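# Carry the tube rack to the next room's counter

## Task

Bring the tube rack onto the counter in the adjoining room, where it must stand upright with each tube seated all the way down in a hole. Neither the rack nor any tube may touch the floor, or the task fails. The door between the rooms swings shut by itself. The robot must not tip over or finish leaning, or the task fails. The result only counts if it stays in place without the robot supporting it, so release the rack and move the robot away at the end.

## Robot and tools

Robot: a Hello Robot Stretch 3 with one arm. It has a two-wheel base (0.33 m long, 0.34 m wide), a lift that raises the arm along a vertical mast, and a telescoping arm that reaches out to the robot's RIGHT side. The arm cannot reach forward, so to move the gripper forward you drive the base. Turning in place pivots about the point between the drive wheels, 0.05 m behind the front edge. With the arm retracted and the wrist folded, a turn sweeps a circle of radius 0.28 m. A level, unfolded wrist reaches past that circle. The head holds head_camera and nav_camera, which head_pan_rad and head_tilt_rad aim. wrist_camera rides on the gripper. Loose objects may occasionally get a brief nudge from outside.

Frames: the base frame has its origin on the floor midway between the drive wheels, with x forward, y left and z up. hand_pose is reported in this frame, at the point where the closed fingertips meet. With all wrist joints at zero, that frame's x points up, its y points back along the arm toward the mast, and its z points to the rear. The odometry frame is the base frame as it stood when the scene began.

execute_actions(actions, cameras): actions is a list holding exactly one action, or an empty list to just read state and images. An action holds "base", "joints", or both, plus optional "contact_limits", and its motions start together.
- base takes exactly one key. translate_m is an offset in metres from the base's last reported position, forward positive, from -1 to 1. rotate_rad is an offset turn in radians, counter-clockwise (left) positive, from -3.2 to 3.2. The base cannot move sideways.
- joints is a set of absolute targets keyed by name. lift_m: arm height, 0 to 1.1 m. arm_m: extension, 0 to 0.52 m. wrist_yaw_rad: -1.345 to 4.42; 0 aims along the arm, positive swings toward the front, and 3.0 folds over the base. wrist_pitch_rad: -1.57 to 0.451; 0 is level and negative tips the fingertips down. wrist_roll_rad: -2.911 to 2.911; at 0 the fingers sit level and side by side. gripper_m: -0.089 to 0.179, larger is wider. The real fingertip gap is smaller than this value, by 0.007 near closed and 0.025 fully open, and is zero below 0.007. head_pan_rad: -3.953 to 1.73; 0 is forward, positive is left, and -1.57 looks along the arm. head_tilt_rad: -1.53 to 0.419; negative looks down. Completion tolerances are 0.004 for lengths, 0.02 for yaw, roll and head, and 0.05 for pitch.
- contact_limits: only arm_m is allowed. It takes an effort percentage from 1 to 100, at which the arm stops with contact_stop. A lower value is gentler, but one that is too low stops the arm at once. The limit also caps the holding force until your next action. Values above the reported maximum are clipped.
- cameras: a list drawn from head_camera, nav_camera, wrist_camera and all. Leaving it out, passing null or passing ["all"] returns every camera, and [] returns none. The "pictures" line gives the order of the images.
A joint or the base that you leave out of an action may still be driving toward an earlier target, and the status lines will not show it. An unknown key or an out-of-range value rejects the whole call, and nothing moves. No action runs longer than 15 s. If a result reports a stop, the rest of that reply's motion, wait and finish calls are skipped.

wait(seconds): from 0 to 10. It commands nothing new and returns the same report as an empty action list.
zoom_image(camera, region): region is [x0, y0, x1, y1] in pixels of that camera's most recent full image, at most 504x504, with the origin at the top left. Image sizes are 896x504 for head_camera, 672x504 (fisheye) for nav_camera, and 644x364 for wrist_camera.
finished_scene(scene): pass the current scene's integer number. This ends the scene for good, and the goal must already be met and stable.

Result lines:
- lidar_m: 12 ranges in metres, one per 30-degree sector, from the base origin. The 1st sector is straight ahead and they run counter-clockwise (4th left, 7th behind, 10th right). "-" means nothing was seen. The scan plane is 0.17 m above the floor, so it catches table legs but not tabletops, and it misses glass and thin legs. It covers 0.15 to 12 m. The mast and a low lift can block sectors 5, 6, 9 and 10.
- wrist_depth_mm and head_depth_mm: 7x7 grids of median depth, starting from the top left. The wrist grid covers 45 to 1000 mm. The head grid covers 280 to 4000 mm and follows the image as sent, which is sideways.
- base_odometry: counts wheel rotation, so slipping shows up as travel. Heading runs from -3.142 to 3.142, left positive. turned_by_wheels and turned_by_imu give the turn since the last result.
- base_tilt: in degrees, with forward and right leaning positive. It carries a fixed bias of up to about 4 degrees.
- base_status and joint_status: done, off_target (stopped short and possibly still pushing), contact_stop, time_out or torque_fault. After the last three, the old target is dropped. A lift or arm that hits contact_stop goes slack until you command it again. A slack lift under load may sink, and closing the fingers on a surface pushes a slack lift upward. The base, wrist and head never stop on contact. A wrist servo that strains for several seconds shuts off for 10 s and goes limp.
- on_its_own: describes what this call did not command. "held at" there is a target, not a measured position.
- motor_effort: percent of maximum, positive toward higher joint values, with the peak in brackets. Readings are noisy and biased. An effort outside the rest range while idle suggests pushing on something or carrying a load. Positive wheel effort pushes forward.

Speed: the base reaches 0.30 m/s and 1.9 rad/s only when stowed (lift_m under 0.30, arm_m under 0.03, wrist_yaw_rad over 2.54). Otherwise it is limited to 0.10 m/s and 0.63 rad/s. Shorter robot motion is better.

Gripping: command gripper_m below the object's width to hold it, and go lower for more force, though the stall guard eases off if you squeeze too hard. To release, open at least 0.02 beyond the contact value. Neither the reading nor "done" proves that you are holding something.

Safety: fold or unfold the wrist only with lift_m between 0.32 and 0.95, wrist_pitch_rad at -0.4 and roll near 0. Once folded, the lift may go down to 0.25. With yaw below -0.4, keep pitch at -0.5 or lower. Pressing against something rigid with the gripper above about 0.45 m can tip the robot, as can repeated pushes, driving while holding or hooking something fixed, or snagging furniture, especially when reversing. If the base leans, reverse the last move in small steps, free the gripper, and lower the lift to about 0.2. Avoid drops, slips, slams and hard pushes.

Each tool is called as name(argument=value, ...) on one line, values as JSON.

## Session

execute_actions(actions=[{"joints":{"head_pan_rad":0,"head_tilt_rad":-0.4}}], cameras=["nav_camera"])

execute_actions(actions=[{"joints":{"head_pan_rad":-1.5}}], cameras=["nav_camera"])

execute_actions(actions=[{"joints":{"head_pan_rad":-3.0}}], cameras=["nav_camera"])

execute_actions(actions=[{"joints":{"head_pan_rad":1.2}}], cameras=["nav_camera"])

Scene clock: 0.80 s.
base_odometry: x=+0.000 y=+0.000 heading=+0.000 (m, m, rad; odometry frame)
turned_by_wheels: +0.000 (rad since the last result)
turned_by_imu: +0.000 (rad since the last result)
base_tilt: forward=-0.1 right=-1.1 (deg)
lidar_m: 0.81 0.80 0.77 0.79 1.06 2.76 2.55 1.46 1.75 1.14 0.82 0.78
head_depth_mm: 649 684 719 759 809 864 922 / 677 714 756 804 856 917 985 / 709 752 797 850 908 977 1053 / 749 793 845 906 970 1047 1141 / 789 838 895 965 1046 1127 1241 / 833 889 955 1031 1123 1224 1333 / 878 925 982 1043 1107 1165 1234
base_status: not commanded
joint_positions: lift_m=+0.321 arm_m=+0.001 wrist_yaw_rad=+3.116 wrist_pitch_rad=-0.365 wrist_roll_rad=+0.006 gripper_m=+0.037 head_pan_rad=-0.004 head_tilt_rad=-0.395
joint_status: all done
motor_effort: left_wheel=-1(1) right_wheel=+0(0) lift_m=+27(27) arm_m=+0(1) wrist_yaw_rad=-1(1) wrist_pitch_rad=+6(6) wrist_roll_rad=+0(0) gripper_m=+0(0) head_pan_rad=+2(3) head_tilt_rad=-3(38) (%)
hand_pose: x=-0.0152 y=+0.0849 z=+0.3454 quat_wxyz=(+0.138, +0.699, +0.119, +0.692) (m; base frame)
wrist_depth_mm: - - 894 820 728 655 593 / - - 979 895 782 697 624 / - - - 965 835 747 671 / 956 938 - 933 875 800 701 / 732 718 - 710 722 723 714 / 589 593 - 587 582 588 591 / 493 498 - 518 496 492 497
pictures: nav_camera (sideways: a quarter turn counterclockwise sets it upright)
Images, in order (width x height): nav_camera 672x504.

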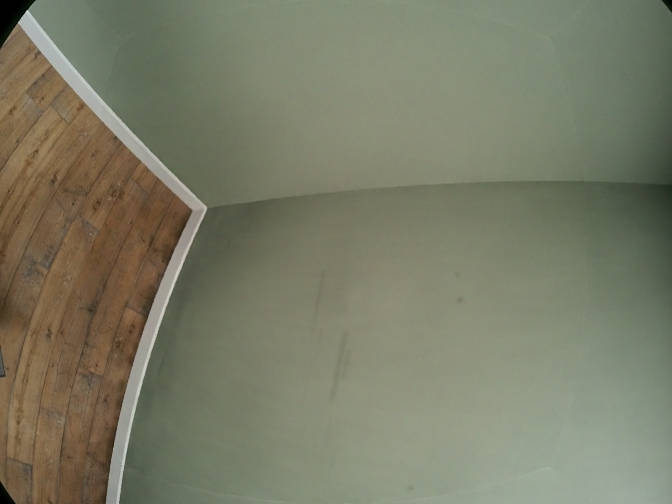

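Scene clock: 2.07 s.
base_odometry: x=+0.000 y=+0.000 heading=+0.000 (m, m, rad; odometry frame)
turned_by_wheels: +0.000 (rad since the last result)
turned_by_imu: +0.000 (rad since the last result)
base_tilt: forward=+0.0 right=-1.1 (deg)
lidar_m: 0.80 0.80 0.77 0.79 1.06 2.76 2.55 1.46 1.74 1.14 0.82 0.78
head_depth_mm: 1543 1620 1703 1657 1165 1868 1516 / 1610 1713 1834 1656 1281 1874 1498 / 1403 1523 1660 1636 1612 1754 1493 / 1208 1285 1389 1451 1590 1726 1495 / 1059 1128 1203 1288 1382 1498 1461 / 947 994 1054 1118 1192 1271 1357 / 850 893 938 989 1051 1115 1186
base_status: not commanded
joint_positions: lift_m=+0.321 arm_m=+0.001 wrist_yaw_rad=+3.116 wrist_pitch_rad=-0.365 wrist_roll_rad=+0.006 gripper_m=+0.037 head_pan_rad=-1.493 head_tilt_rad=-0.395
joint_status: all done
motor_effort: left_wheel=-1(0) right_wheel=+0(0) lift_m=+28(28) arm_m=-1(0) wrist_yaw_rad=-1(0) wrist_pitch_rad=+5(5) wrist_roll_rad=+0(0) gripper_m=-1(1) head_pan_rad=-4(45) head_tilt_rad=-3(4) (%)
hand_pose: x=-0.0152 y=+0.0849 z=+0.3454 quat_wxyz=(+0.138, +0.699, +0.119, +0.692) (m; base frame)
wrist_depth_mm: - - 885 816 726 656 596 / - - 971 885 779 687 621 / - - - 969 842 745 655 / 934 937 - 940 875 785 700 / 728 714 - 731 727 726 717 / 589 591 - 593 582 579 597 / 497 494 - 523 497 495 491
pictures: nav_camera (sideways: a quarter turn counterclockwise sets it upright)
Images, in order (width x height): nav_camera 672x504.

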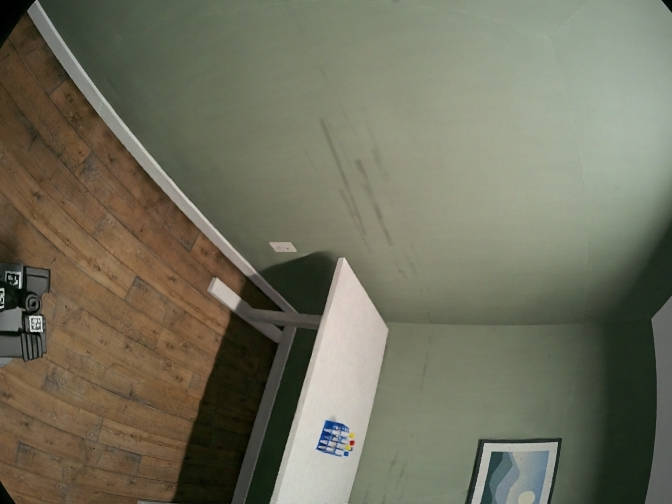

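Scene clock: 3.33 s.
base_odometry: x=+0.000 y=+0.000 heading=+0.000 (m, m, rad; odometry frame)
turned_by_wheels: +0.000 (rad since the last result)
turned_by_imu: +0.000 (rad since the last result)
base_tilt: forward=-0.1 right=-1.1 (deg)
lidar_m: 0.81 0.81 0.77 0.79 1.06 2.76 2.55 1.45 1.75 1.14 0.82 0.78
head_depth_mm: 2777 2892 3012 3182 2465 1884 1498 / 2937 3101 3233 3384 2483 1844 1496 / 2852 3105 3308 3446 2494 1864 1483 / 2536 2732 2912 3082 2448 1850 1496 / 2228 2385 2547 2720 2460 1842 1472 / 2031 2142 2280 2399 2407 1842 1478 / 1840 1930 2047 2125 2206 1821 1472
base_status: not commanded
joint_positions: lift_m=+0.321 arm_m=+0.001 wrist_yaw_rad=+3.116 wrist_pitch_rad=-0.365 wrist_roll_rad=+0.006 gripper_m=+0.037 head_pan_rad=-2.993 head_tilt_rad=-0.395
joint_status: all done
motor_effort: left_wheel=-1(0) right_wheel=+0(0) lift_m=+27(28) arm_m=+0(1) wrist_yaw_rad=+0(1) wrist_pitch_rad=+6(6) wrist_roll_rad=+0(0) gripper_m=-1(1) head_pan_rad=-4(45) head_tilt_rad=-3(3) (%)
hand_pose: x=-0.0152 y=+0.0849 z=+0.3454 quat_wxyz=(+0.138, +0.699, +0.119, +0.692) (m; base frame)
wrist_depth_mm: - - 888 822 728 641 589 / - - 976 900 783 700 620 / - - - 975 826 752 666 / 939 945 - 952 864 786 706 / 720 722 - 729 727 724 708 / 591 586 - 587 590 591 585 / 497 501 - 523 497 497 494
pictures: nav_camera (sideways: a quarter turn counterclockwise sets it upright)
Images, in order (width x height): nav_camera 672x504.

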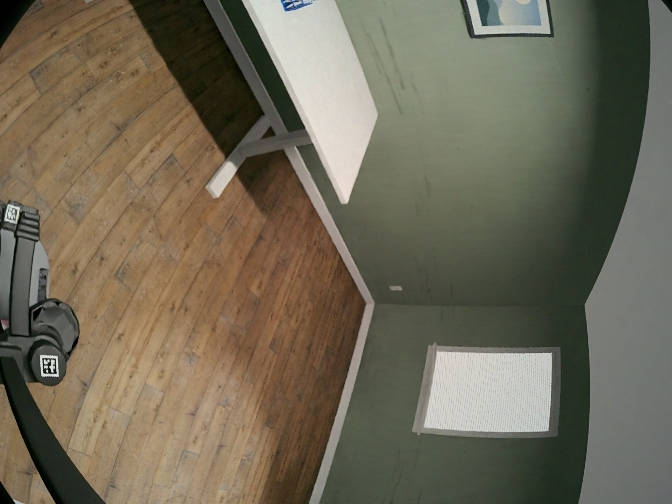

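Scene clock: 5.70 s.
base_odometry: x=+0.000 y=+0.000 heading=+0.000 (m, m, rad; odometry frame)
turned_by_wheels: +0.000 (rad since the last result)
turned_by_imu: +0.000 (rad since the last result)
base_tilt: forward=-0.1 right=-1.0 (deg)
lidar_m: 0.81 0.80 0.77 0.79 1.06 2.76 2.54 1.45 1.75 1.14 0.82 0.78
head_depth_mm: 618 657 698 745 804 866 940 / 625 667 706 757 815 884 961 / 634 672 716 768 825 893 974 / 641 683 727 778 840 908 991 / 650 691 736 792 855 925 1013 / 660 699 750 802 867 947 1035 / 664 710 759 817 881 964 1055
base_status: not commanded
joint_positions: lift_m=+0.321 arm_m=+0.001 wrist_yaw_rad=+3.116 wrist_pitch_rad=-0.365 wrist_roll_rad=+0.006 gripper_m=+0.037 head_pan_rad=+1.193 head_tilt_rad=-0.395
joint_status: all done
motor_effort: left_wheel=+0(0) right_wheel=+0(0) lift_m=+28(28) arm_m=-1(0) wrist_yaw_rad=-1(0) wrist_pitch_rad=+6(5) wrist_roll_rad=+0(0) gripper_m=+0(0) head_pan_rad=+3(44) head_tilt_rad=-3(3) (%)
hand_pose: x=-0.0152 y=+0.0849 z=+0.3454 quat_wxyz=(+0.138, +0.699, +0.119, +0.692) (m; base frame)
wrist_depth_mm: - - 903 811 730 661 587 / - - 976 894 770 691 623 / - - - 958 839 732 665 / 945 943 - 942 883 779 711 / 723 723 - 726 729 715 716 / 583 594 - 589 588 589 590 / 494 500 - 524 494 499 496
pictures: nav_camera (sideways: a quarter turn counterclockwise sets it upright)
Images, in order (width x height): nav_camera 672x504.

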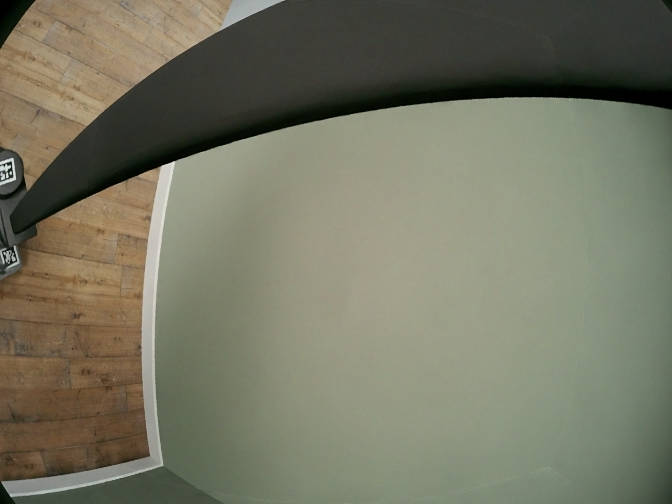

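execute_actions(actions=[{"base":{"rotate_rad":-2.1},"joints":{"lift_m":0.28}}], cameras=[])

execute_actions(actions=[{"base":{"translate_m":0.62}}], cameras=[])

execute_actions(actions=[{"base":{"rotate_rad":1.57},"joints":{"lift_m":0.9,"wrist_pitch_rad":-0.4,"head_pan_rad":-1.57,"head_tilt_rad":-0.7,"gripper_m":0.179}}], cameras=[])

execute_actions(actions=[{"joints":{"wrist_yaw_rad":0}}], cameras=[])

execute_actions(actions=[{"joints":{"wrist_pitch_rad":0,"lift_m":0.72}}], cameras=["head_camera","wrist_camera"])

Scene clock: 13.50 s.
base_odometry: x=+0.000 y=+0.000 heading=-2.100 (m, m, rad; odometry frame)
turned_by_wheels: -2.100 (rad since the last result)
turned_by_imu: -2.121 (rad since the last result)
base_tilt: forward=-0.1 right=-1.0 (deg)
lidar_m: 1.75 1.15 0.82 0.78 0.81 0.80 0.77 0.79 1.06 2.71 2.56 1.46
head_depth_mm: 805 865 933 1017 1115 1236 1375 / 773 828 888 962 1054 1156 1284 / 740 792 850 913 1001 1089 1201 / 709 759 814 871 944 1024 1126 / 682 724 778 830 897 975 1062 / 661 699 746 797 854 923 1002 / 637 675 717 761 817 879 951
base_status: done
joint_positions: lift_m=+0.281 arm_m=+0.001 wrist_yaw_rad=+3.116 wrist_pitch_rad=-0.365 wrist_roll_rad=+0.006 gripper_m=+0.037 head_pan_rad=+1.193 head_tilt_rad=-0.396
joint_status: all done
motor_effort: left_wheel=+3(15) right_wheel=-2(6) lift_m=+11(22) arm_m=-1(1) wrist_yaw_rad=-1(1) wrist_pitch_rad=+6(6) wrist_roll_rad=+0(0) gripper_m=-1(0) head_pan_rad=+4(4) head_tilt_rad=-3(3) (%)
hand_pose: x=-0.0152 y=+0.0849 z=+0.3054 quat_wxyz=(+0.138, +0.699, +0.119, +0.692) (m; base frame)
wrist_depth_mm: 710 733 743 756 764 801 815 / 763 781 796 819 832 851 882 / 824 843 - 880 905 929 957 / 841 853 - 855 851 857 858 / 659 659 - 662 659 662 661 / 544 538 - 538 540 536 539 / 450 484 - - 459 451 450
pictures: none
No camera images: the call's "cameras" was empty. Leave "cameras" out to get every camera's image.

Scene clock: 17.20 s.
base_odometry: x=-0.313 y=-0.535 heading=-2.100 (m, m, rad; odometry frame)
turned_by_wheels: +0.000 (rad since the last result)
turned_by_imu: +0.000 (rad since the last result)
base_tilt: forward=-0.2 right=-1.0 (deg)
lidar_m: 1.13 0.90 0.83 0.80 0.83 1.10 1.38 1.43 2.02 2.95 1.64 0.93
head_depth_mm: 821 882 952 1040 1096 837 670 / 788 846 912 985 1052 832 705 / 753 808 866 934 1009 856 1223 / 725 775 832 892 963 1043 1154 / 700 744 794 853 919 992 1088 / 674 718 760 815 875 947 1027 / 654 689 732 780 838 899 975
base_status: done
joint_positions: lift_m=+0.281 arm_m=+0.001 wrist_yaw_rad=+3.116 wrist_pitch_rad=-0.365 wrist_roll_rad=+0.006 gripper_m=+0.037 head_pan_rad=+1.193 head_tilt_rad=-0.396
joint_status: not commanded
motor_effort: left_wheel=+3(15) right_wheel=-2(3) lift_m=+11(12) arm_m=-1(1) wrist_yaw_rad=+0(0) wrist_pitch_rad=+6(6) wrist_roll_rad=+0(0) gripper_m=+0(0) head_pan_rad=+4(3) head_tilt_rad=-3(3) (%)
hand_pose: x=-0.0152 y=+0.0849 z=+0.3054 quat_wxyz=(+0.138, +0.699, +0.119, +0.692) (m; base frame)
wrist_depth_mm: 721 734 757 767 794 805 827 / 779 794 821 845 848 865 864 / 839 859 - 886 937 961 748 / 868 862 - 853 858 778 785 / 654 670 - 662 667 665 655 / 539 538 - 541 535 531 538 / 453 490 - - 452 453 451
pictures: none
No camera images: the call's "cameras" was empty. Leave "cameras" out to get every camera's image.

Scene clock: 23.67 s.
base_odometry: x=-0.313 y=-0.535 heading=-0.530 (m, m, rad; odometry frame)
turned_by_wheels: +1.570 (rad since the last result)
turned_by_imu: +1.586 (rad since the last result)
base_tilt: forward=-0.2 right=-1.2 (deg)
lidar_m: 0.80 0.83 1.10 1.39 1.43 2.02 2.95 1.65 0.92 1.13 0.90 0.84
head_depth_mm: 965 1075 1173 939 755 - - / 966 1078 1170 930 751 656 - / 964 1079 1170 927 748 656 - / 970 1078 1165 923 726 656 - / 966 1073 1149 921 721 654 - / 964 1073 1154 918 721 637 1245 / 965 1074 1146 912 739 619 1223
base_status: done
joint_positions: lift_m=+0.899 arm_m=+0.001 wrist_yaw_rad=+3.116 wrist_pitch_rad=-0.413 wrist_roll_rad=+0.006 gripper_m=+0.179 head_pan_rad=-1.563 head_tilt_rad=-0.692
joint_status: all done
motor_effort: left_wheel=-4(11) right_wheel=+2(7) lift_m=+40(36) arm_m=-1(1) wrist_yaw_rad=-1(0) wrist_pitch_rad=+5(5) wrist_roll_rad=+0(0) gripper_m=+0(83) head_pan_rad=-3(46) head_tilt_rad=-6(35) (%)
hand_pose: x=-0.0154 y=+0.0791 z=+0.9130 quat_wxyz=(+0.155, +0.696, +0.136, +0.688) (m; base frame)
wrist_depth_mm: - - - - - - 857 / - - - - - - 860 / - - - - - - 877 / - - - - - - 876 / - - - - - - 889 / - - - - - - 837 / - - - - - - 853
pictures: none
No camera images: the call's "cameras" was empty. Leave "cameras" out to get every camera's image.

Scene clock: 26.23 s.
base_odometry: x=-0.313 y=-0.535 heading=-0.530 (m, m, rad; odometry frame)
turned_by_wheels: +0.000 (rad since the last result)
turned_by_imu: +0.000 (rad since the last result)
base_tilt: forward=-0.1 right=-0.9 (deg)
lidar_m: 0.80 0.82 1.10 1.39 1.43 2.03 2.95 1.65 0.92 1.13 0.90 0.84
head_depth_mm: 969 1077 1171 934 754 - - / 969 1072 1172 933 771 - - / 965 1080 1162 929 793 - - / 963 1075 1157 921 746 - 1210 / 964 1077 1145 918 724 624 1227 / 960 1074 1146 915 734 623 1225 / 963 1073 1150 913 739 619 1219
base_status: not commanded
joint_positions: lift_m=+0.899 arm_m=+0.001 wrist_yaw_rad=+0.004 wrist_pitch_rad=-0.413 wrist_roll_rad=+0.006 gripper_m=+0.179 head_pan_rad=-1.563 head_tilt_rad=-0.692
joint_status: all done
motor_effort: left_wheel=-4(4) right_wheel=+2(2) lift_m=+40(40) arm_m=-1(1) wrist_yaw_rad=-5(5) wrist_pitch_rad=+5(5) wrist_roll_rad=+0(0) gripper_m=-1(1) head_pan_rad=-3(4) head_tilt_rad=-5(6) (%)
hand_pose: x=-0.0207 y=-0.3708 z=+0.9130 quat_wxyz=(+0.690, +0.146, -0.694, -0.145) (m; base frame)
wrist_depth_mm: 780 791 801 823 826 821 846 / 835 860 858 888 896 909 934 / 784 800 798 792 793 800 856 / 584 585 399 588 585 592 591 / 465 475 403 459 466 485 468 / 395 382 381 384 382 377 384 / - 326 326 327 327 321 326
pictures: none
No camera images: the call's "cameras" was empty. Leave "cameras" out to get every camera's image.

Scene clock: 28.70 s.
base_odometry: x=-0.313 y=-0.535 heading=-0.530 (m, m, rad; odometry frame)
turned_by_wheels: +0.000 (rad since the last result)
turned_by_imu: +0.000 (rad since the last result)
base_tilt: forward=-0.1 right=-1.1 (deg)
lidar_m: 0.80 0.83 1.11 1.38 1.43 2.03 2.95 1.65 0.92 1.13 0.90 0.84
head_depth_mm: 966 1076 1174 935 752 632 1237 / 966 1074 1170 928 751 616 1234 / 964 1075 1164 923 749 628 1227 / 965 1077 1161 925 725 632 - / 963 1074 1155 922 721 617 1220 / 969 1070 1147 915 725 623 1213 / 967 1075 1151 912 736 621 1222
base_status: not commanded
joint_positions: lift_m=+0.721 arm_m=+0.001 wrist_yaw_rad=+0.003 wrist_pitch_rad=-0.022 wrist_roll_rad=+0.006 gripper_m=+0.179 head_pan_rad=-1.563 head_tilt_rad=-0.692
joint_status: all done
motor_effort: left_wheel=-4(5) right_wheel=+3(3) lift_m=+11(37) arm_m=-1(1) wrist_yaw_rad=-5(5) wrist_pitch_rad=+8(9) wrist_roll_rad=+0(0) gripper_m=-1(0) head_pan_rad=-3(3) head_tilt_rad=-6(6) (%)
hand_pose: x=-0.0206 y=-0.4015 z=+0.8296 quat_wxyz=(+0.705, +0.009, -0.709, -0.007) (m; base frame)
wrist_depth_mm: 815 810 835 847 870 878 888 / 835 847 855 864 880 907 899 / 848 869 873 891 897 921 921 / 882 897 759 907 918 948 979 / 535 525 326 516 512 557 502 / 380 331 321 345 344 332 340 / - 263 262 261 258 256 255
pictures: head_camera (sideways: a quarter turn clockwise sets it upright), wrist_camera
Images, in order (width x height): head_camera 896x504, wrist_camera 644x364.

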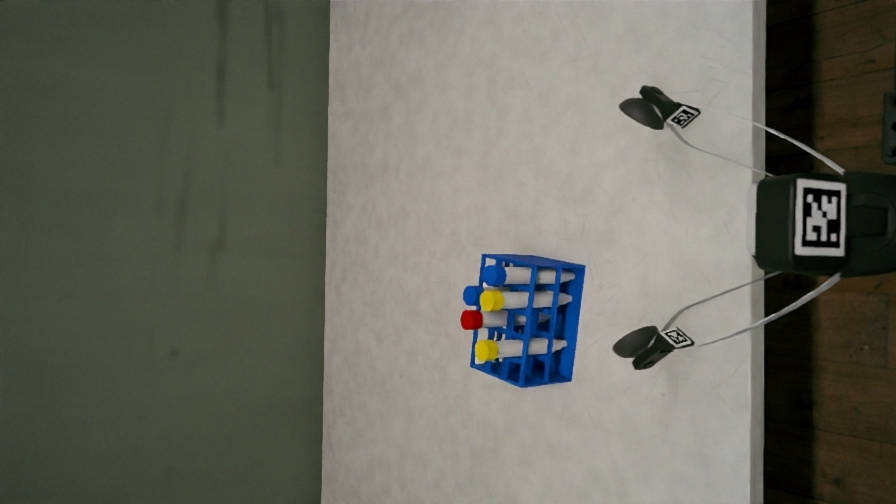

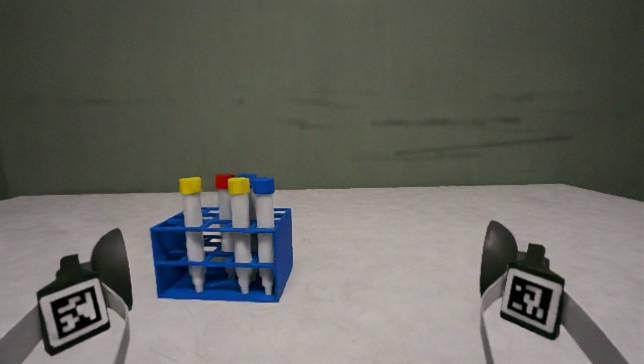

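execute_actions(actions=[{"base":{"translate_m":0.16},"joints":{"wrist_yaw_rad":-0.17,"lift_m":0.666}}], cameras=["wrist_camera"])

Scene clock: 34.83 s.
base_odometry: x=-0.175 y=-0.616 heading=-0.530 (m, m, rad; odometry frame)
turned_by_wheels: +0.000 (rad since the last result)
turned_by_imu: -0.001 (rad since the last result)
base_tilt: forward=+0.0 right=-1.1 (deg)
lidar_m: 0.64 0.66 0.89 1.39 1.43 1.91 3.08 1.04 1.06 1.12 0.80 0.67
head_depth_mm: 965 1074 1165 936 753 632 1235 / 961 1074 1163 928 712 638 1231 / 961 1074 1165 927 717 628 1288 / 960 1071 1161 924 744 625 1249 / 963 1070 1154 921 743 616 1226 / 961 1072 1149 915 744 620 1222 / 962 1071 1149 916 738 620 1220
base_status: done
joint_positions: lift_m=+0.667 arm_m=+0.001 wrist_yaw_rad=-0.167 wrist_pitch_rad=-0.021 wrist_roll_rad=+0.006 gripper_m=+0.179 head_pan_rad=-1.563 head_tilt_rad=-0.692
joint_status: all done
motor_effort: left_wheel=-4(6) right_wheel=+2(5) lift_m=+11(11) arm_m=-1(1) wrist_yaw_rad=-5(6) wrist_pitch_rad=+8(8) wrist_roll_rad=+0(0) gripper_m=-1(1) head_pan_rad=-4(4) head_tilt_rad=-5(6) (%)
hand_pose: x=-0.0639 y=-0.3979 z=+0.7758 quat_wxyz=(+0.702, -0.051, -0.707, -0.067) (m; base frame)
wrist_depth_mm: 736 778 812 873 929 992 - / 745 802 832 889 965 - - / 763 803 855 332 978 - - / 744 727 602 318 682 673 664 / 364 383 351 323 353 382 344 / - 240 241 238 236 227 233 / - 181 180 179 177 176 175
pictures: wrist_camera
Images, in order (width x height): wrist_camera 644x364.

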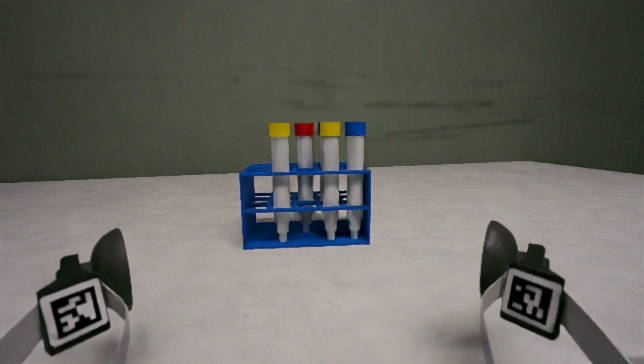

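execute_actions(actions=[{"base":{"translate_m":-0.04},"joints":{"wrist_yaw_rad":-0.1,"arm_m":0.12}}], cameras=["wrist_camera"])

Scene clock: 39.77 s.
base_odometry: x=-0.209 y=-0.596 heading=-0.530 (m, m, rad; odometry frame)
turned_by_wheels: +0.000 (rad since the last result)
turned_by_imu: -0.001 (rad since the last result)
base_tilt: forward=-0.1 right=-1.2 (deg)
lidar_m: 0.68 0.70 0.94 1.39 1.43 1.90 3.06 1.01 1.01 1.12 0.82 0.71
head_depth_mm: 965 1074 1168 930 751 630 1244 / 964 1071 1168 926 772 646 - / 963 1074 1159 931 713 657 - / 964 1073 1154 922 725 625 1205 / 961 1074 1154 920 744 623 1225 / 964 1074 1149 915 741 622 1224 / 961 1076 1145 912 740 620 1212
base_status: done
joint_positions: lift_m=+0.667 arm_m=+0.120 wrist_yaw_rad=-0.102 wrist_pitch_rad=-0.021 wrist_roll_rad=+0.006 gripper_m=+0.179 head_pan_rad=-1.563 head_tilt_rad=-0.692
joint_status: all done
motor_effort: left_wheel=-3(10) right_wheel=+2(3) lift_m=+11(11) arm_m=+4(4) wrist_yaw_rad=+2(6) wrist_pitch_rad=+8(8) wrist_roll_rad=+0(0) gripper_m=-1(0) head_pan_rad=-3(4) head_tilt_rad=-6(6) (%)
hand_pose: x=-0.0476 y=-0.5189 z=+0.7758 quat_wxyz=(+0.704, -0.028, -0.708, -0.044) (m; base frame)
wrist_depth_mm: 651 684 717 742 769 806 854 / 669 700 721 752 791 831 881 / 694 709 737 212 818 844 899 / 696 713 191 205 571 664 649 / 364 380 200 214 292 380 340 / - 239 206 218 215 227 232 / - 180 180 179 178 176 174
pictures: wrist_camera
Images, in order (width x height): wrist_camera 644x364.

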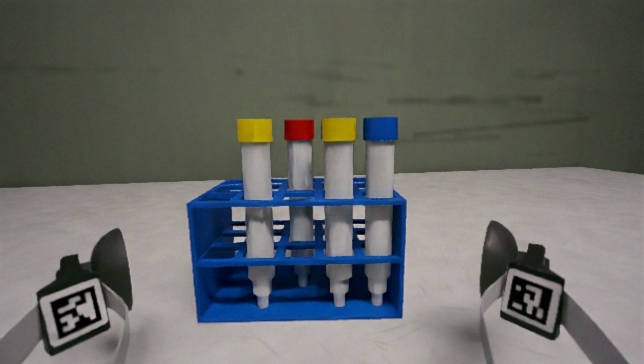

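execute_actions(actions=[{"joints":{"arm_m":0.185}}], cameras=["wrist_camera"])

execute_actions(actions=[{"joints":{"gripper_m":0.095}}], cameras=[])

execute_actions(actions=[{"joints":{"lift_m":0.74}}], cameras=["wrist_camera"])

Scene clock: 44.33 s.
base_odometry: x=-0.209 y=-0.596 heading=-0.530 (m, m, rad; odometry frame)
turned_by_wheels: +0.000 (rad since the last result)
turned_by_imu: -0.001 (rad since the last result)
base_tilt: forward=-0.1 right=-1.1 (deg)
lidar_m: 0.68 0.70 0.94 1.39 1.43 1.90 3.04 1.01 1.01 1.13 0.82 0.71
head_depth_mm: 959 1075 1168 937 754 631 1260 / 966 1073 1168 929 739 - 1229 / 962 1074 1164 925 713 - 1202 / 963 1069 1156 926 726 624 1224 / 964 1065 1150 919 743 623 1223 / 959 1070 1147 916 741 623 1223 / 957 1072 1140 911 736 621 1217
base_status: not commanded
joint_positions: lift_m=+0.667 arm_m=+0.185 wrist_yaw_rad=-0.102 wrist_pitch_rad=-0.021 wrist_roll_rad=+0.006 gripper_m=+0.179 head_pan_rad=-1.563 head_tilt_rad=-0.692
joint_status: all done
motor_effort: left_wheel=-4(4) right_wheel=+2(2) lift_m=+12(11) arm_m=+4(3) wrist_yaw_rad=+2(2) wrist_pitch_rad=+8(8) wrist_roll_rad=+0(0) gripper_m=+0(1) head_pan_rad=-3(4) head_tilt_rad=-6(5) (%)
hand_pose: x=-0.0476 y=-0.5839 z=+0.7758 quat_wxyz=(+0.704, -0.028, -0.708, -0.044) (m; base frame)
wrist_depth_mm: 598 618 644 668 710 740 771 / 614 634 665 689 725 760 806 / 625 644 663 144 119 776 828 / 630 665 504 149 124 668 648 / 365 359 125 138 124 380 341 / - 132 139 154 131 164 231 / - 144 136 159 132 168 174
pictures: wrist_camera
Images, in order (width x height): wrist_camera 644x364.

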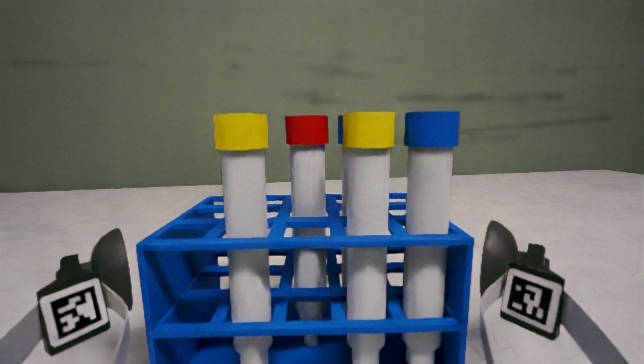

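Scene clock: 45.67 s.
base_odometry: x=-0.209 y=-0.596 heading=-0.530 (m, m, rad; odometry frame)
turned_by_wheels: +0.000 (rad since the last result)
turned_by_imu: +0.000 (rad since the last result)
base_tilt: forward=-0.1 right=-0.9 (deg)
lidar_m: 0.68 0.70 0.94 1.39 1.43 1.90 3.04 1.01 1.01 1.12 0.82 0.71
head_depth_mm: 965 1073 1168 933 753 630 1256 / 964 1070 1167 928 750 - 1233 / 964 1079 1171 926 728 - 1215 / 962 1069 1163 925 724 627 1228 / 959 1074 1154 919 743 623 1229 / 960 1073 1144 916 743 621 1218 / 962 1073 1148 913 738 621 1215
base_status: not commanded
joint_positions: lift_m=+0.667 arm_m=+0.185 wrist_yaw_rad=-0.102 wrist_pitch_rad=-0.021 wrist_roll_rad=+0.006 gripper_m=+0.096 head_pan_rad=-1.563 head_tilt_rad=-0.692
joint_status: all done
motor_effort: left_wheel=-4(4) right_wheel=+2(2) lift_m=+11(11) arm_m=+4(4) wrist_yaw_rad=+2(3) wrist_pitch_rad=+8(8) wrist_roll_rad=+0(0) gripper_m=-23(96) head_pan_rad=-3(3) head_tilt_rad=-5(6) (%)
hand_pose: x=-0.0476 y=-0.5839 z=+0.7758 quat_wxyz=(+0.704, -0.028, -0.708, -0.044) (m; base frame)
wrist_depth_mm: 599 619 642 667 708 745 784 / 619 639 664 695 730 761 803 / 628 671 664 154 133 786 826 / 641 654 179 157 131 652 651 / 362 362 137 154 134 346 341 / 241 142 157 156 138 248 231 / - 167 159 158 146 169 175
pictures: none
No camera images: the call's "cameras" was empty. Leave "cameras" out to get every camera's image.

Scene clock: 47.17 s.
base_odometry: x=-0.209 y=-0.596 heading=-0.530 (m, m, rad; odometry frame)
turned_by_wheels: +0.000 (rad since the last result)
turned_by_imu: +0.000 (rad since the last result)
base_tilt: forward=-0.1 right=-1.3 (deg)
lidar_m: 0.68 0.70 0.94 1.39 1.43 1.90 3.04 1.00 1.01 1.12 0.82 0.71
head_depth_mm: 964 1072 1169 936 764 647 - / 963 1070 1170 929 791 - 1218 / 959 1071 1169 679 - - 1232 / 958 1075 1160 839 739 611 1227 / 964 1070 1150 921 743 624 1226 / 962 1073 1153 913 743 622 1229 / 960 1077 1146 907 739 619 1217
base_status: not commanded
joint_positions: lift_m=+0.739 arm_m=+0.185 wrist_yaw_rad=-0.102 wrist_pitch_rad=-0.027 wrist_roll_rad=+0.006 gripper_m=+0.102 head_pan_rad=-1.563 head_tilt_rad=-0.692
joint_status: all done
on_its_own: gripper_m is held at +0.101, not at your +0.095, by its stall guard, which is still easing
motor_effort: left_wheel=-4(4) right_wheel=+2(2) lift_m=+41(37) arm_m=+4(4) wrist_yaw_rad=+3(2) wrist_pitch_rad=+10(10) wrist_roll_rad=+0(0) gripper_m=-20(23) head_pan_rad=-4(3) head_tilt_rad=-6(6) (%)
hand_pose: x=-0.0476 y=-0.5838 z=+0.8469 quat_wxyz=(+0.704, -0.026, -0.708, -0.046) (m; base frame)
wrist_depth_mm: 594 616 649 673 706 741 780 / 613 633 666 698 720 762 803 / 627 648 666 156 132 778 838 / 647 676 688 158 138 808 846 / 575 573 139 157 135 576 542 / 384 142 153 157 139 395 367 / 297 267 159 159 146 270 280
pictures: wrist_camera
Images, in order (width x height): wrist_camera 644x364.

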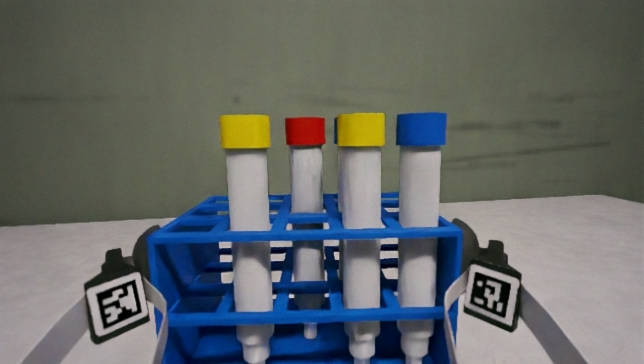

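execute_actions(actions=[{"base":{"translate_m":-1},"joints":{"arm_m":0,"lift_m":0.8,"wrist_yaw_rad":1.7,"head_pan_rad":-3.9,"head_tilt_rad":-0.3}}], cameras=["nav_camera"])

execute_actions(actions=[{"base":{"translate_m":-0.6},"joints":{"head_pan_rad":1.57}}], cameras=["head_camera"])

Scene clock: 61.33 s.
base_odometry: x=-1.072 y=-0.090 heading=-0.530 (m, m, rad; odometry frame)
turned_by_wheels: +0.000 (rad since the last result)
turned_by_imu: -0.003 (rad since the last result)
base_tilt: forward=-0.2 right=-1.1 (deg)
lidar_m: 1.68 1.73 1.43 1.36 1.39 1.87 2.07 1.68 1.21 1.15 0.75 1.59
head_depth_mm: - - - - - - - / 1548 1610 1685 1775 1841 - - / 1649 1737 1825 1909 1997 2011 1623 / 1731 1816 1892 1985 2087 2086 1614 / 1921 2016 2153 2247 2404 2048 1605 / 2128 2215 2344 2473 2576 2064 1594 / 2041 2111 2217 2319 2411 2031 1603
base_status: done
joint_positions: lift_m=+0.799 arm_m=+0.001 wrist_yaw_rad=+1.697 wrist_pitch_rad=-0.028 wrist_roll_rad=+0.006 gripper_m=+0.105 head_pan_rad=-3.893 head_tilt_rad=-0.310
joint_status: all done
on_its_own: gripper_m is held at +0.104, not at your +0.095, by its stall guard, which is not easing now
motor_effort: left_wheel=-4(11) right_wheel=+2(3) lift_m=+40(44) arm_m=-5(6) wrist_yaw_rad=+3(6) wrist_pitch_rad=+10(10) wrist_roll_rad=+0(0) gripper_m=-20(20) head_pan_rad=-3(45) head_tilt_rad=+7(41) (%)
hand_pose: x=+0.2321 y=-0.1140 z=+0.9068 quat_wxyz=(+0.474, +0.539, -0.461, +0.522) (m; base frame)
wrist_depth_mm: - - - - - - - / - - - - - - - / - - - 155 131 - - / - - - 158 135 - - / - - 139 157 135 758 715 / - 142 153 158 138 528 488 / - - 159 160 145 - 371
pictures: nav_camera (sideways: a quarter turn counterclockwise sets it upright)
Images, in order (width x height): nav_camera 672x504.

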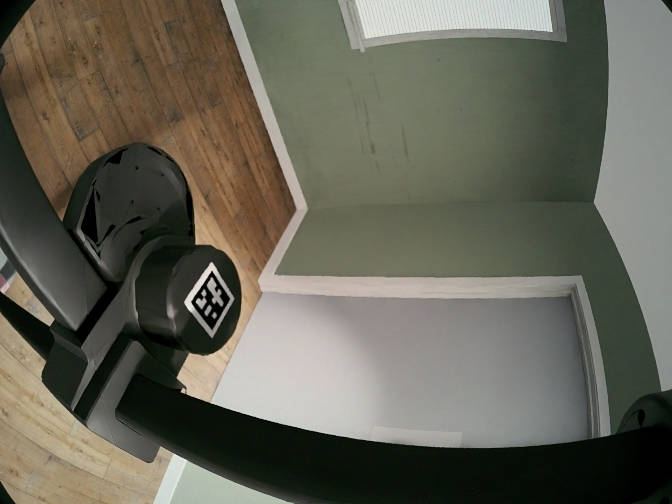

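Scene clock: 68.77 s.
base_odometry: x=-1.590 y=+0.213 heading=-0.530 (m, m, rad; odometry frame)
turned_by_wheels: +0.000 (rad since the last result)
turned_by_imu: -0.002 (rad since the last result)
base_tilt: forward=-0.1 right=-1.1 (deg)
lidar_m: 2.28 1.96 1.40 1.36 1.46 1.54 1.48 1.52 1.22 1.17 1.21 1.10
head_depth_mm: 1187 1239 1303 1384 1463 1569 1610 / 1193 1237 1300 1377 1449 1545 1607 / 1254 1310 1374 1444 1516 1618 1611 / 1246 1311 1377 1459 1545 1640 1617 / 1239 1301 1370 1450 1528 1642 1593 / 1238 1299 1365 1445 1530 1632 1595 / 1230 1297 1369 1447 1520 1617 1600
base_status: done
joint_positions: lift_m=+0.799 arm_m=+0.001 wrist_yaw_rad=+1.697 wrist_pitch_rad=-0.028 wrist_roll_rad=+0.006 gripper_m=+0.105 head_pan_rad=+1.563 head_tilt_rad=-0.310
joint_status: all done
on_its_own: gripper_m is held at +0.104, not at your +0.095, by its stall guard, which is not easing now
motor_effort: left_wheel=-4(9) right_wheel=+3(3) lift_m=+41(40) arm_m=-5(5) wrist_yaw_rad=+3(3) wrist_pitch_rad=+10(10) wrist_roll_rad=+0(0) gripper_m=-19(20) head_pan_rad=+3(48) head_tilt_rad=+7(7) (%)
hand_pose: x=+0.2321 y=-0.1140 z=+0.9068 quat_wxyz=(+0.474, +0.539, -0.461, +0.522) (m; base frame)
wrist_depth_mm: - - - - - - - / - - - - - - - / - - - 155 131 - - / - - - 158 135 - - / - - 139 156 135 761 717 / - 142 153 157 138 - 791 / - - 159 159 145 - 818
pictures: head_camera (sideways: a quarter turn clockwise sets it upright)
Images, in order (width x height): head_camera 896x504.

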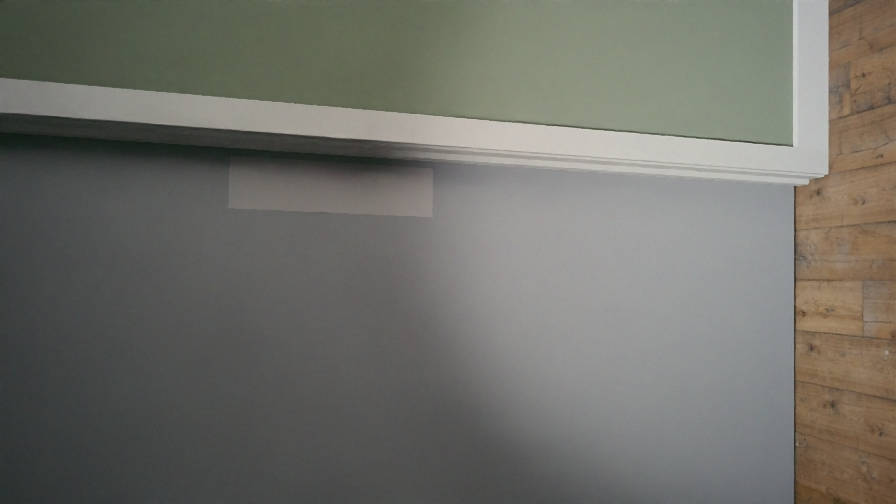

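execute_actions(actions=[{"base":{"translate_m":-0.1},"joints":{"wrist_yaw_rad":2.2,"head_pan_rad":-3.14,"head_tilt_rad":-0.5}}], cameras=[])

execute_actions(actions=[{"base":{"rotate_rad":-1.52}}], cameras=[])

execute_actions(actions=[{"base":{"translate_m":-1}}], cameras=["nav_camera","wrist_camera"])

Scene clock: 77.20 s.
base_odometry: x=-1.676 y=+0.264 heading=-0.531 (m, m, rad; odometry frame)
turned_by_wheels: +0.000 (rad since the last result)
turned_by_imu: -0.001 (rad since the last result)
base_tilt: forward=+0.0 right=-1.2 (deg)
lidar_m: 2.37 1.96 1.38 1.38 1.47 1.44 1.37 1.42 1.22 1.17 1.21 1.17
head_depth_mm: 1173 1275 1376 1512 1676 1680 1466 / 1180 1274 1387 1524 1673 1669 - / 1165 1268 1387 1515 1684 1665 - / 1170 1266 1372 1509 1662 1666 1413 / 1168 1273 1377 1505 1672 1682 1374 / 1168 1262 1368 1518 1666 1651 1362 / 1168 1266 1360 1521 1675 1656 1367
base_status: done
joint_positions: lift_m=+0.799 arm_m=+0.001 wrist_yaw_rad=+2.197 wrist_pitch_rad=-0.028 wrist_roll_rad=+0.006 gripper_m=+0.105 head_pan_rad=-3.133 head_tilt_rad=-0.494
joint_status: all done
on_its_own: gripper_m is held at +0.104, not at your +0.095, by its stall guard, which is not easing now
motor_effort: left_wheel=-4(11) right_wheel=+2(3) lift_m=+41(40) arm_m=-5(5) wrist_yaw_rad=+3(6) wrist_pitch_rad=+10(10) wrist_roll_rad=+0(0) gripper_m=-20(20) head_pan_rad=-3(45) head_tilt_rad=-4(29) (%)
hand_pose: x=+0.1857 y=+0.0035 z=+0.9068 quat_wxyz=(+0.330, +0.636, -0.314, +0.623) (m; base frame)
wrist_depth_mm: - - - - - - - / - - - - - - - / - - - 155 131 - - / - - - 158 135 - - / - - 141 157 135 - - / - 142 154 158 138 - - / - - 159 159 146 - -
pictures: none
No camera images: the call's "cameras" was empty. Leave "cameras" out to get every camera's image.

Scene clock: 80.57 s.
base_odometry: x=-1.676 y=+0.264 heading=-2.050 (m, m, rad; odometry frame)
turned_by_wheels: -1.520 (rad since the last result)
turned_by_imu: -1.539 (rad since the last result)
base_tilt: forward=-0.1 right=-1.1 (deg)
lidar_m: 1.17 1.22 1.17 2.38 1.87 1.39 1.42 1.44 1.42 1.37 1.44 1.21
head_depth_mm: 1190 1272 1357 1465 1600 1686 1452 / 1212 1307 1425 1549 1685 1668 - / 1219 1310 1424 1549 1727 1671 - / 1214 1315 1433 1578 1720 1663 1413 / 1223 1319 1438 1573 1727 1650 1372 / 1222 1329 1459 1597 1753 1654 1364 / 1229 1328 1455 1583 1710 1644 1361
base_status: done
joint_positions: lift_m=+0.799 arm_m=+0.001 wrist_yaw_rad=+2.197 wrist_pitch_rad=-0.028 wrist_roll_rad=+0.006 gripper_m=+0.105 head_pan_rad=-3.133 head_tilt_rad=-0.494
joint_status: not commanded
on_its_own: gripper_m is held at +0.104, not at your +0.095, by its stall guard, which is not easing now
motor_effort: left_wheel=+3(9) right_wheel=-2(4) lift_m=+40(40) arm_m=-5(5) wrist_yaw_rad=+4(3) wrist_pitch_rad=+11(11) wrist_roll_rad=+0(0) gripper_m=-19(19) head_pan_rad=-3(3) head_tilt_rad=-5(4) (%)
hand_pose: x=+0.1857 y=+0.0035 z=+0.9068 quat_wxyz=(+0.330, +0.636, -0.314, +0.623) (m; base frame)
wrist_depth_mm: - - - - - 926 816 / - - - - - 958 837 / - - - 155 132 957 858 / - - - 158 137 997 863 / - 937 140 157 135 - 877 / - 142 153 158 138 982 892 / - - 159 159 145 - 885
pictures: none
No camera images: the call's "cameras" was empty. Leave "cameras" out to get every camera's image.

Scene clock: 91.93 s.
base_odometry: x=-1.214 y=+1.151 heading=-2.050 (m, m, rad; odometry frame)
turned_by_wheels: +0.000 (rad since the last result)
turned_by_imu: -0.002 (rad since the last result)
base_tilt: forward=-0.2 right=-1.2 (deg)
lidar_m: 2.17 1.97 2.47 1.26 0.51 0.44 0.42 0.44 0.61 1.35 1.41 1.96
head_depth_mm: 331 357 388 424 468 522 568 / 332 359 390 425 471 525 - / 333 360 391 428 472 529 - / 335 362 393 430 476 531 589 / 336 363 395 433 478 534 605 / 337 364 396 435 479 537 609 / 338 366 399 436 483 540 614
base_status: done
joint_positions: lift_m=+0.799 arm_m=+0.001 wrist_yaw_rad=+2.197 wrist_pitch_rad=-0.028 wrist_roll_rad=+0.006 gripper_m=+0.105 head_pan_rad=-3.133 head_tilt_rad=-0.494
joint_status: not commanded
on_its_own: gripper_m is held at +0.104, not at your +0.095, by its stall guard, which is not easing now
motor_effort: left_wheel=+3(3) right_wheel=-2(5) lift_m=+40(41) arm_m=-5(5) wrist_yaw_rad=+3(3) wrist_pitch_rad=+10(10) wrist_roll_rad=+0(0) gripper_m=-19(20) head_pan_rad=-3(4) head_tilt_rad=-4(4) (%)
hand_pose: x=+0.1857 y=+0.0035 z=+0.9068 quat_wxyz=(+0.330, +0.636, -0.314, +0.623) (m; base frame)
wrist_depth_mm: - - - - - - - / - - - - - - - / - - - 155 131 - - / - - - 158 134 - - / - - 139 157 135 - - / - 142 153 158 138 - - / - - 159 159 145 - -
pictures: nav_camera (sideways: a quarter turn counterclockwise sets it upright), wrist_camera
Images, in order (width x height): nav_camera 672x504, wrist_camera 644x364.

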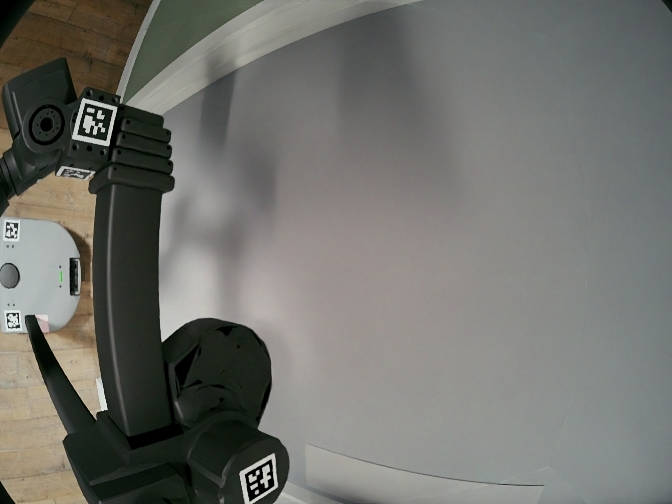

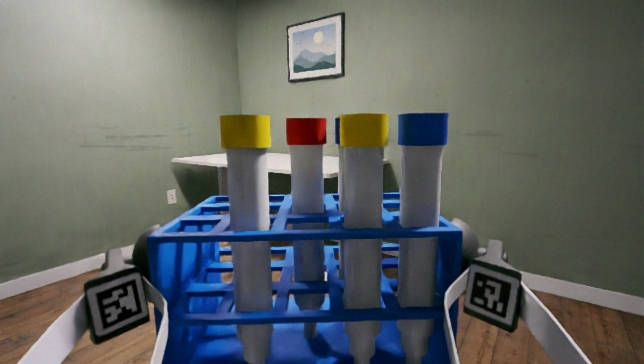

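execute_actions(actions=[{"base":{"translate_m":-0.13}}], cameras=[])

execute_actions(actions=[{"base":{"translate_m":-0.8},"joints":{"head_pan_rad":-2.2,"head_tilt_rad":-0.8}}], cameras=["nav_camera"])

Scene clock: 99.57 s.
base_odometry: x=-1.155 y=+1.267 heading=-2.050 (m, m, rad; odometry frame)
turned_by_wheels: +0.000 (rad since the last result)
turned_by_imu: -0.001 (rad since the last result)
base_tilt: forward=+0.0 right=-1.1 (deg)
lidar_m: 2.29 2.10 2.48 0.77 0.41 0.30 0.29 0.31 0.43 0.92 1.41 1.96
head_depth_mm: - - - 287 308 344 373 / - - - 288 310 345 - / - - - 288 311 347 - / - - - 289 313 350 388 / - - - 288 315 352 398 / - - - 290 316 354 401 / - - - 291 318 356 404
base_status: done
joint_positions: lift_m=+0.799 arm_m=+0.001 wrist_yaw_rad=+2.197 wrist_pitch_rad=-0.028 wrist_roll_rad=+0.006 gripper_m=+0.105 head_pan_rad=-3.133 head_tilt_rad=-0.494
joint_status: not commanded
on_its_own: gripper_m is held at +0.104, not at your +0.095, by its stall guard, which is not easing now
motor_effort: left_wheel=+3(7) right_wheel=-2(5) lift_m=+40(40) arm_m=-5(5) wrist_yaw_rad=+3(4) wrist_pitch_rad=+11(10) wrist_roll_rad=+0(0) gripper_m=-19(20) head_pan_rad=-3(3) head_tilt_rad=-4(4) (%)
hand_pose: x=+0.1857 y=+0.0035 z=+0.9068 quat_wxyz=(+0.330, +0.636, -0.314, +0.623) (m; base frame)
wrist_depth_mm: - - - - - - - / - - - - - - - / - - - 155 131 - - / - - - 158 137 - - / - - 139 157 135 - - / - 142 154 158 139 - - / - - 159 159 146 - -
pictures: none
No camera images: the call's "cameras" was empty. Leave "cameras" out to get every camera's image.

Scene clock: 108.63 s.
base_odometry: x=-0.786 y=+1.976 heading=-2.050 (m, m, rad; odometry frame)
turned_by_wheels: +0.000 (rad since the last result)
turned_by_imu: -0.001 (rad since the last result)
base_tilt: forward=-0.1 right=-1.1 (deg)
lidar_m: 3.07 0.61 0.68 1.80 1.86 1.70 0.34 0.24 0.22 0.23 0.30 0.73
head_depth_mm: - - - 294 343 454 652 / - - - 290 334 435 - / - - - - 325 386 - / - - - - 315 - 641 / - - - - 309 - 621 / - - - - 305 351 - / - - - - 300 346 -
base_status: done
joint_positions: lift_m=+0.799 arm_m=+0.001 wrist_yaw_rad=+2.197 wrist_pitch_rad=-0.028 wrist_roll_rad=+0.006 gripper_m=+0.105 head_pan_rad=-2.207 head_tilt_rad=-0.791
joint_status: all done
on_its_own: gripper_m is held at +0.104, not at your +0.095, by its stall guard, which is not easing now
motor_effort: left_wheel=-2(51) right_wheel=+0(24) lift_m=+40(40) arm_m=-5(5) wrist_yaw_rad=+3(3) wrist_pitch_rad=+11(11) wrist_roll_rad=+0(0) gripper_m=-19(19) head_pan_rad=+3(46) head_tilt_rad=-6(36) (%)
hand_pose: x=+0.1856 y=+0.0036 z=+0.9067 quat_wxyz=(+0.330, +0.636, -0.313, +0.623) (m; base frame)
wrist_depth_mm: - 784 605 - - - - / - 822 621 - - - - / - 866 630 154 129 - - / - 911 653 158 134 - - / - 937 137 157 134 - - / - 142 153 157 138 - - / - - 159 159 145 - -
pictures: nav_camera (sideways: a quarter turn counterclockwise sets it upright)
Images, in order (width x height): nav_camera 672x504.

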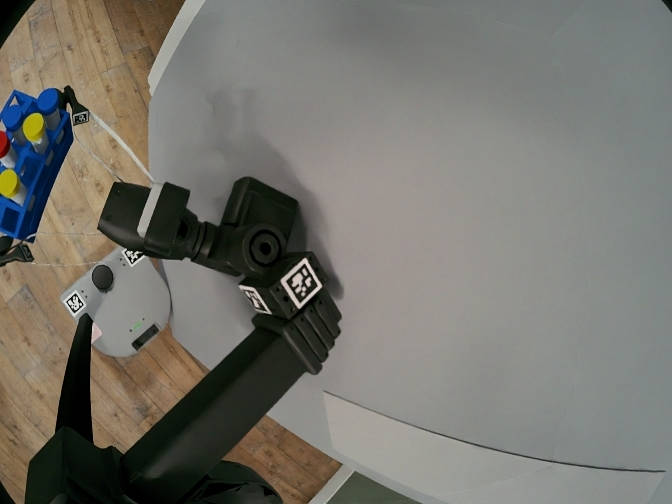

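execute_actions(actions=[{"base":{"rotate_rad":1.85},"joints":{"head_pan_rad":0,"head_tilt_rad":-0.4}}], cameras=["nav_camera"])

execute_actions(actions=[{"base":{"translate_m":1},"joints":{"lift_m":0.95}}], cameras=["nav_camera"])

Scene clock: 115.10 s.
base_odometry: x=-0.786 y=+1.976 heading=-0.200 (m, m, rad; odometry frame)
turned_by_wheels: +1.850 (rad since the last result)
turned_by_imu: +1.868 (rad since the last result)
base_tilt: forward=-0.1 right=-1.0 (deg)
lidar_m: 1.80 1.87 1.65 0.31 0.26 0.25 0.28 0.44 2.87 2.83 0.61 1.01
head_depth_mm: 2047 2170 2050 1787 1933 1852 1482 / 2081 2223 2021 1852 2015 1840 1472 / 2161 2273 2017 1908 2071 1847 1458 / 2204 2384 1960 1987 2118 1839 1471 / 2275 2435 1989 2064 2192 1812 1469 / 2358 2515 2042 2104 2280 1816 1453 / 2433 2563 2122 2225 2332 1811 1453
base_status: done
joint_positions: lift_m=+0.799 arm_m=+0.001 wrist_yaw_rad=+2.198 wrist_pitch_rad=-0.028 wrist_roll_rad=+0.006 gripper_m=+0.105 head_pan_rad=-0.007 head_tilt_rad=-0.408
joint_status: all done
on_its_own: gripper_m is held at +0.104, not at your +0.095, by its stall guard, which is not easing now
motor_effort: left_wheel=-5(19) right_wheel=+1(7) lift_m=+40(40) arm_m=-5(5) wrist_yaw_rad=+2(3) wrist_pitch_rad=+11(11) wrist_roll_rad=+0(0) gripper_m=-20(19) head_pan_rad=+4(46) head_tilt_rad=+5(40) (%)
hand_pose: x=+0.1856 y=+0.0037 z=+0.9067 quat_wxyz=(+0.330, +0.636, -0.313, +0.623) (m; base frame)
wrist_depth_mm: - - - - - - - / - - - - - - - / - - - 155 130 - - / - - - 159 133 - - / - - 139 157 135 - - / - 142 154 158 138 - - / - - 159 159 145 - -
pictures: nav_camera (sideways: a quarter turn counterclockwise sets it upright)
Images, in order (width x height): nav_camera 672x504.

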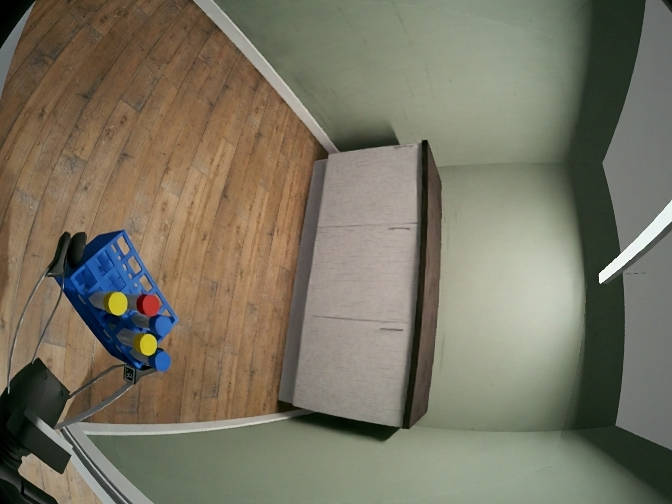

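Scene clock: 126.07 s.
base_odometry: x=+0.194 y=+1.777 heading=-0.200 (m, m, rad; odometry frame)
turned_by_wheels: +0.000 (rad since the last result)
turned_by_imu: -0.002 (rad since the last result)
base_tilt: forward=+0.0 right=-1.1 (deg)
lidar_m: 0.84 0.99 1.35 1.36 1.60 2.29 1.44 0.86 0.76 0.76 0.90 0.84
head_depth_mm: 1210 1280 1359 1085 872 934 1007 / 1248 1319 1409 1077 893 967 1031 / 1282 1359 1448 1065 926 1003 1076 / 1322 1405 1483 1056 959 1043 - / 1348 1444 1536 1044 989 1081 1162 / 1393 1495 1585 1038 1030 1133 1246 / 1441 1539 1636 1035 1076 1176 1345
base_status: done
joint_positions: lift_m=+0.949 arm_m=+0.001 wrist_yaw_rad=+2.198 wrist_pitch_rad=-0.029 wrist_roll_rad=+0.006 gripper_m=+0.105 head_pan_rad=-0.007 head_tilt_rad=-0.408
joint_status: all done
on_its_own: gripper_m is held at +0.104, not at your +0.095, by its stall guard, which is not easing now
motor_effort: left_wheel=-4(5) right_wheel=+2(5) lift_m=+40(40) arm_m=-4(5) wrist_yaw_rad=+2(3) wrist_pitch_rad=+11(11) wrist_roll_rad=+0(0) gripper_m=-19(19) head_pan_rad=+3(3) head_tilt_rad=+5(6) (%)
hand_pose: x=+0.1855 y=+0.0038 z=+1.0566 quat_wxyz=(+0.330, +0.636, -0.313, +0.623) (m; base frame)
wrist_depth_mm: - - - - - - - / - - - - - - - / - - - 155 132 - - / - - - 159 133 - - / - - 141 156 134 711 632 / - 142 154 158 138 683 610 / - - 159 159 145 778 607
pictures: nav_camera (sideways: a quarter turn counterclockwise sets it upright)
Images, in order (width x height): nav_camera 672x504.

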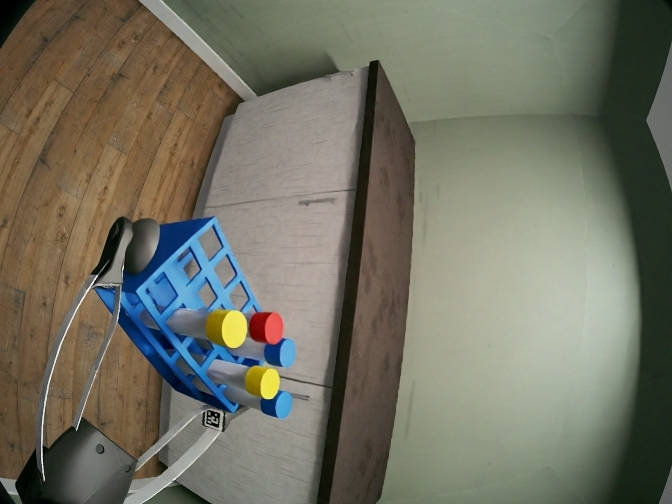

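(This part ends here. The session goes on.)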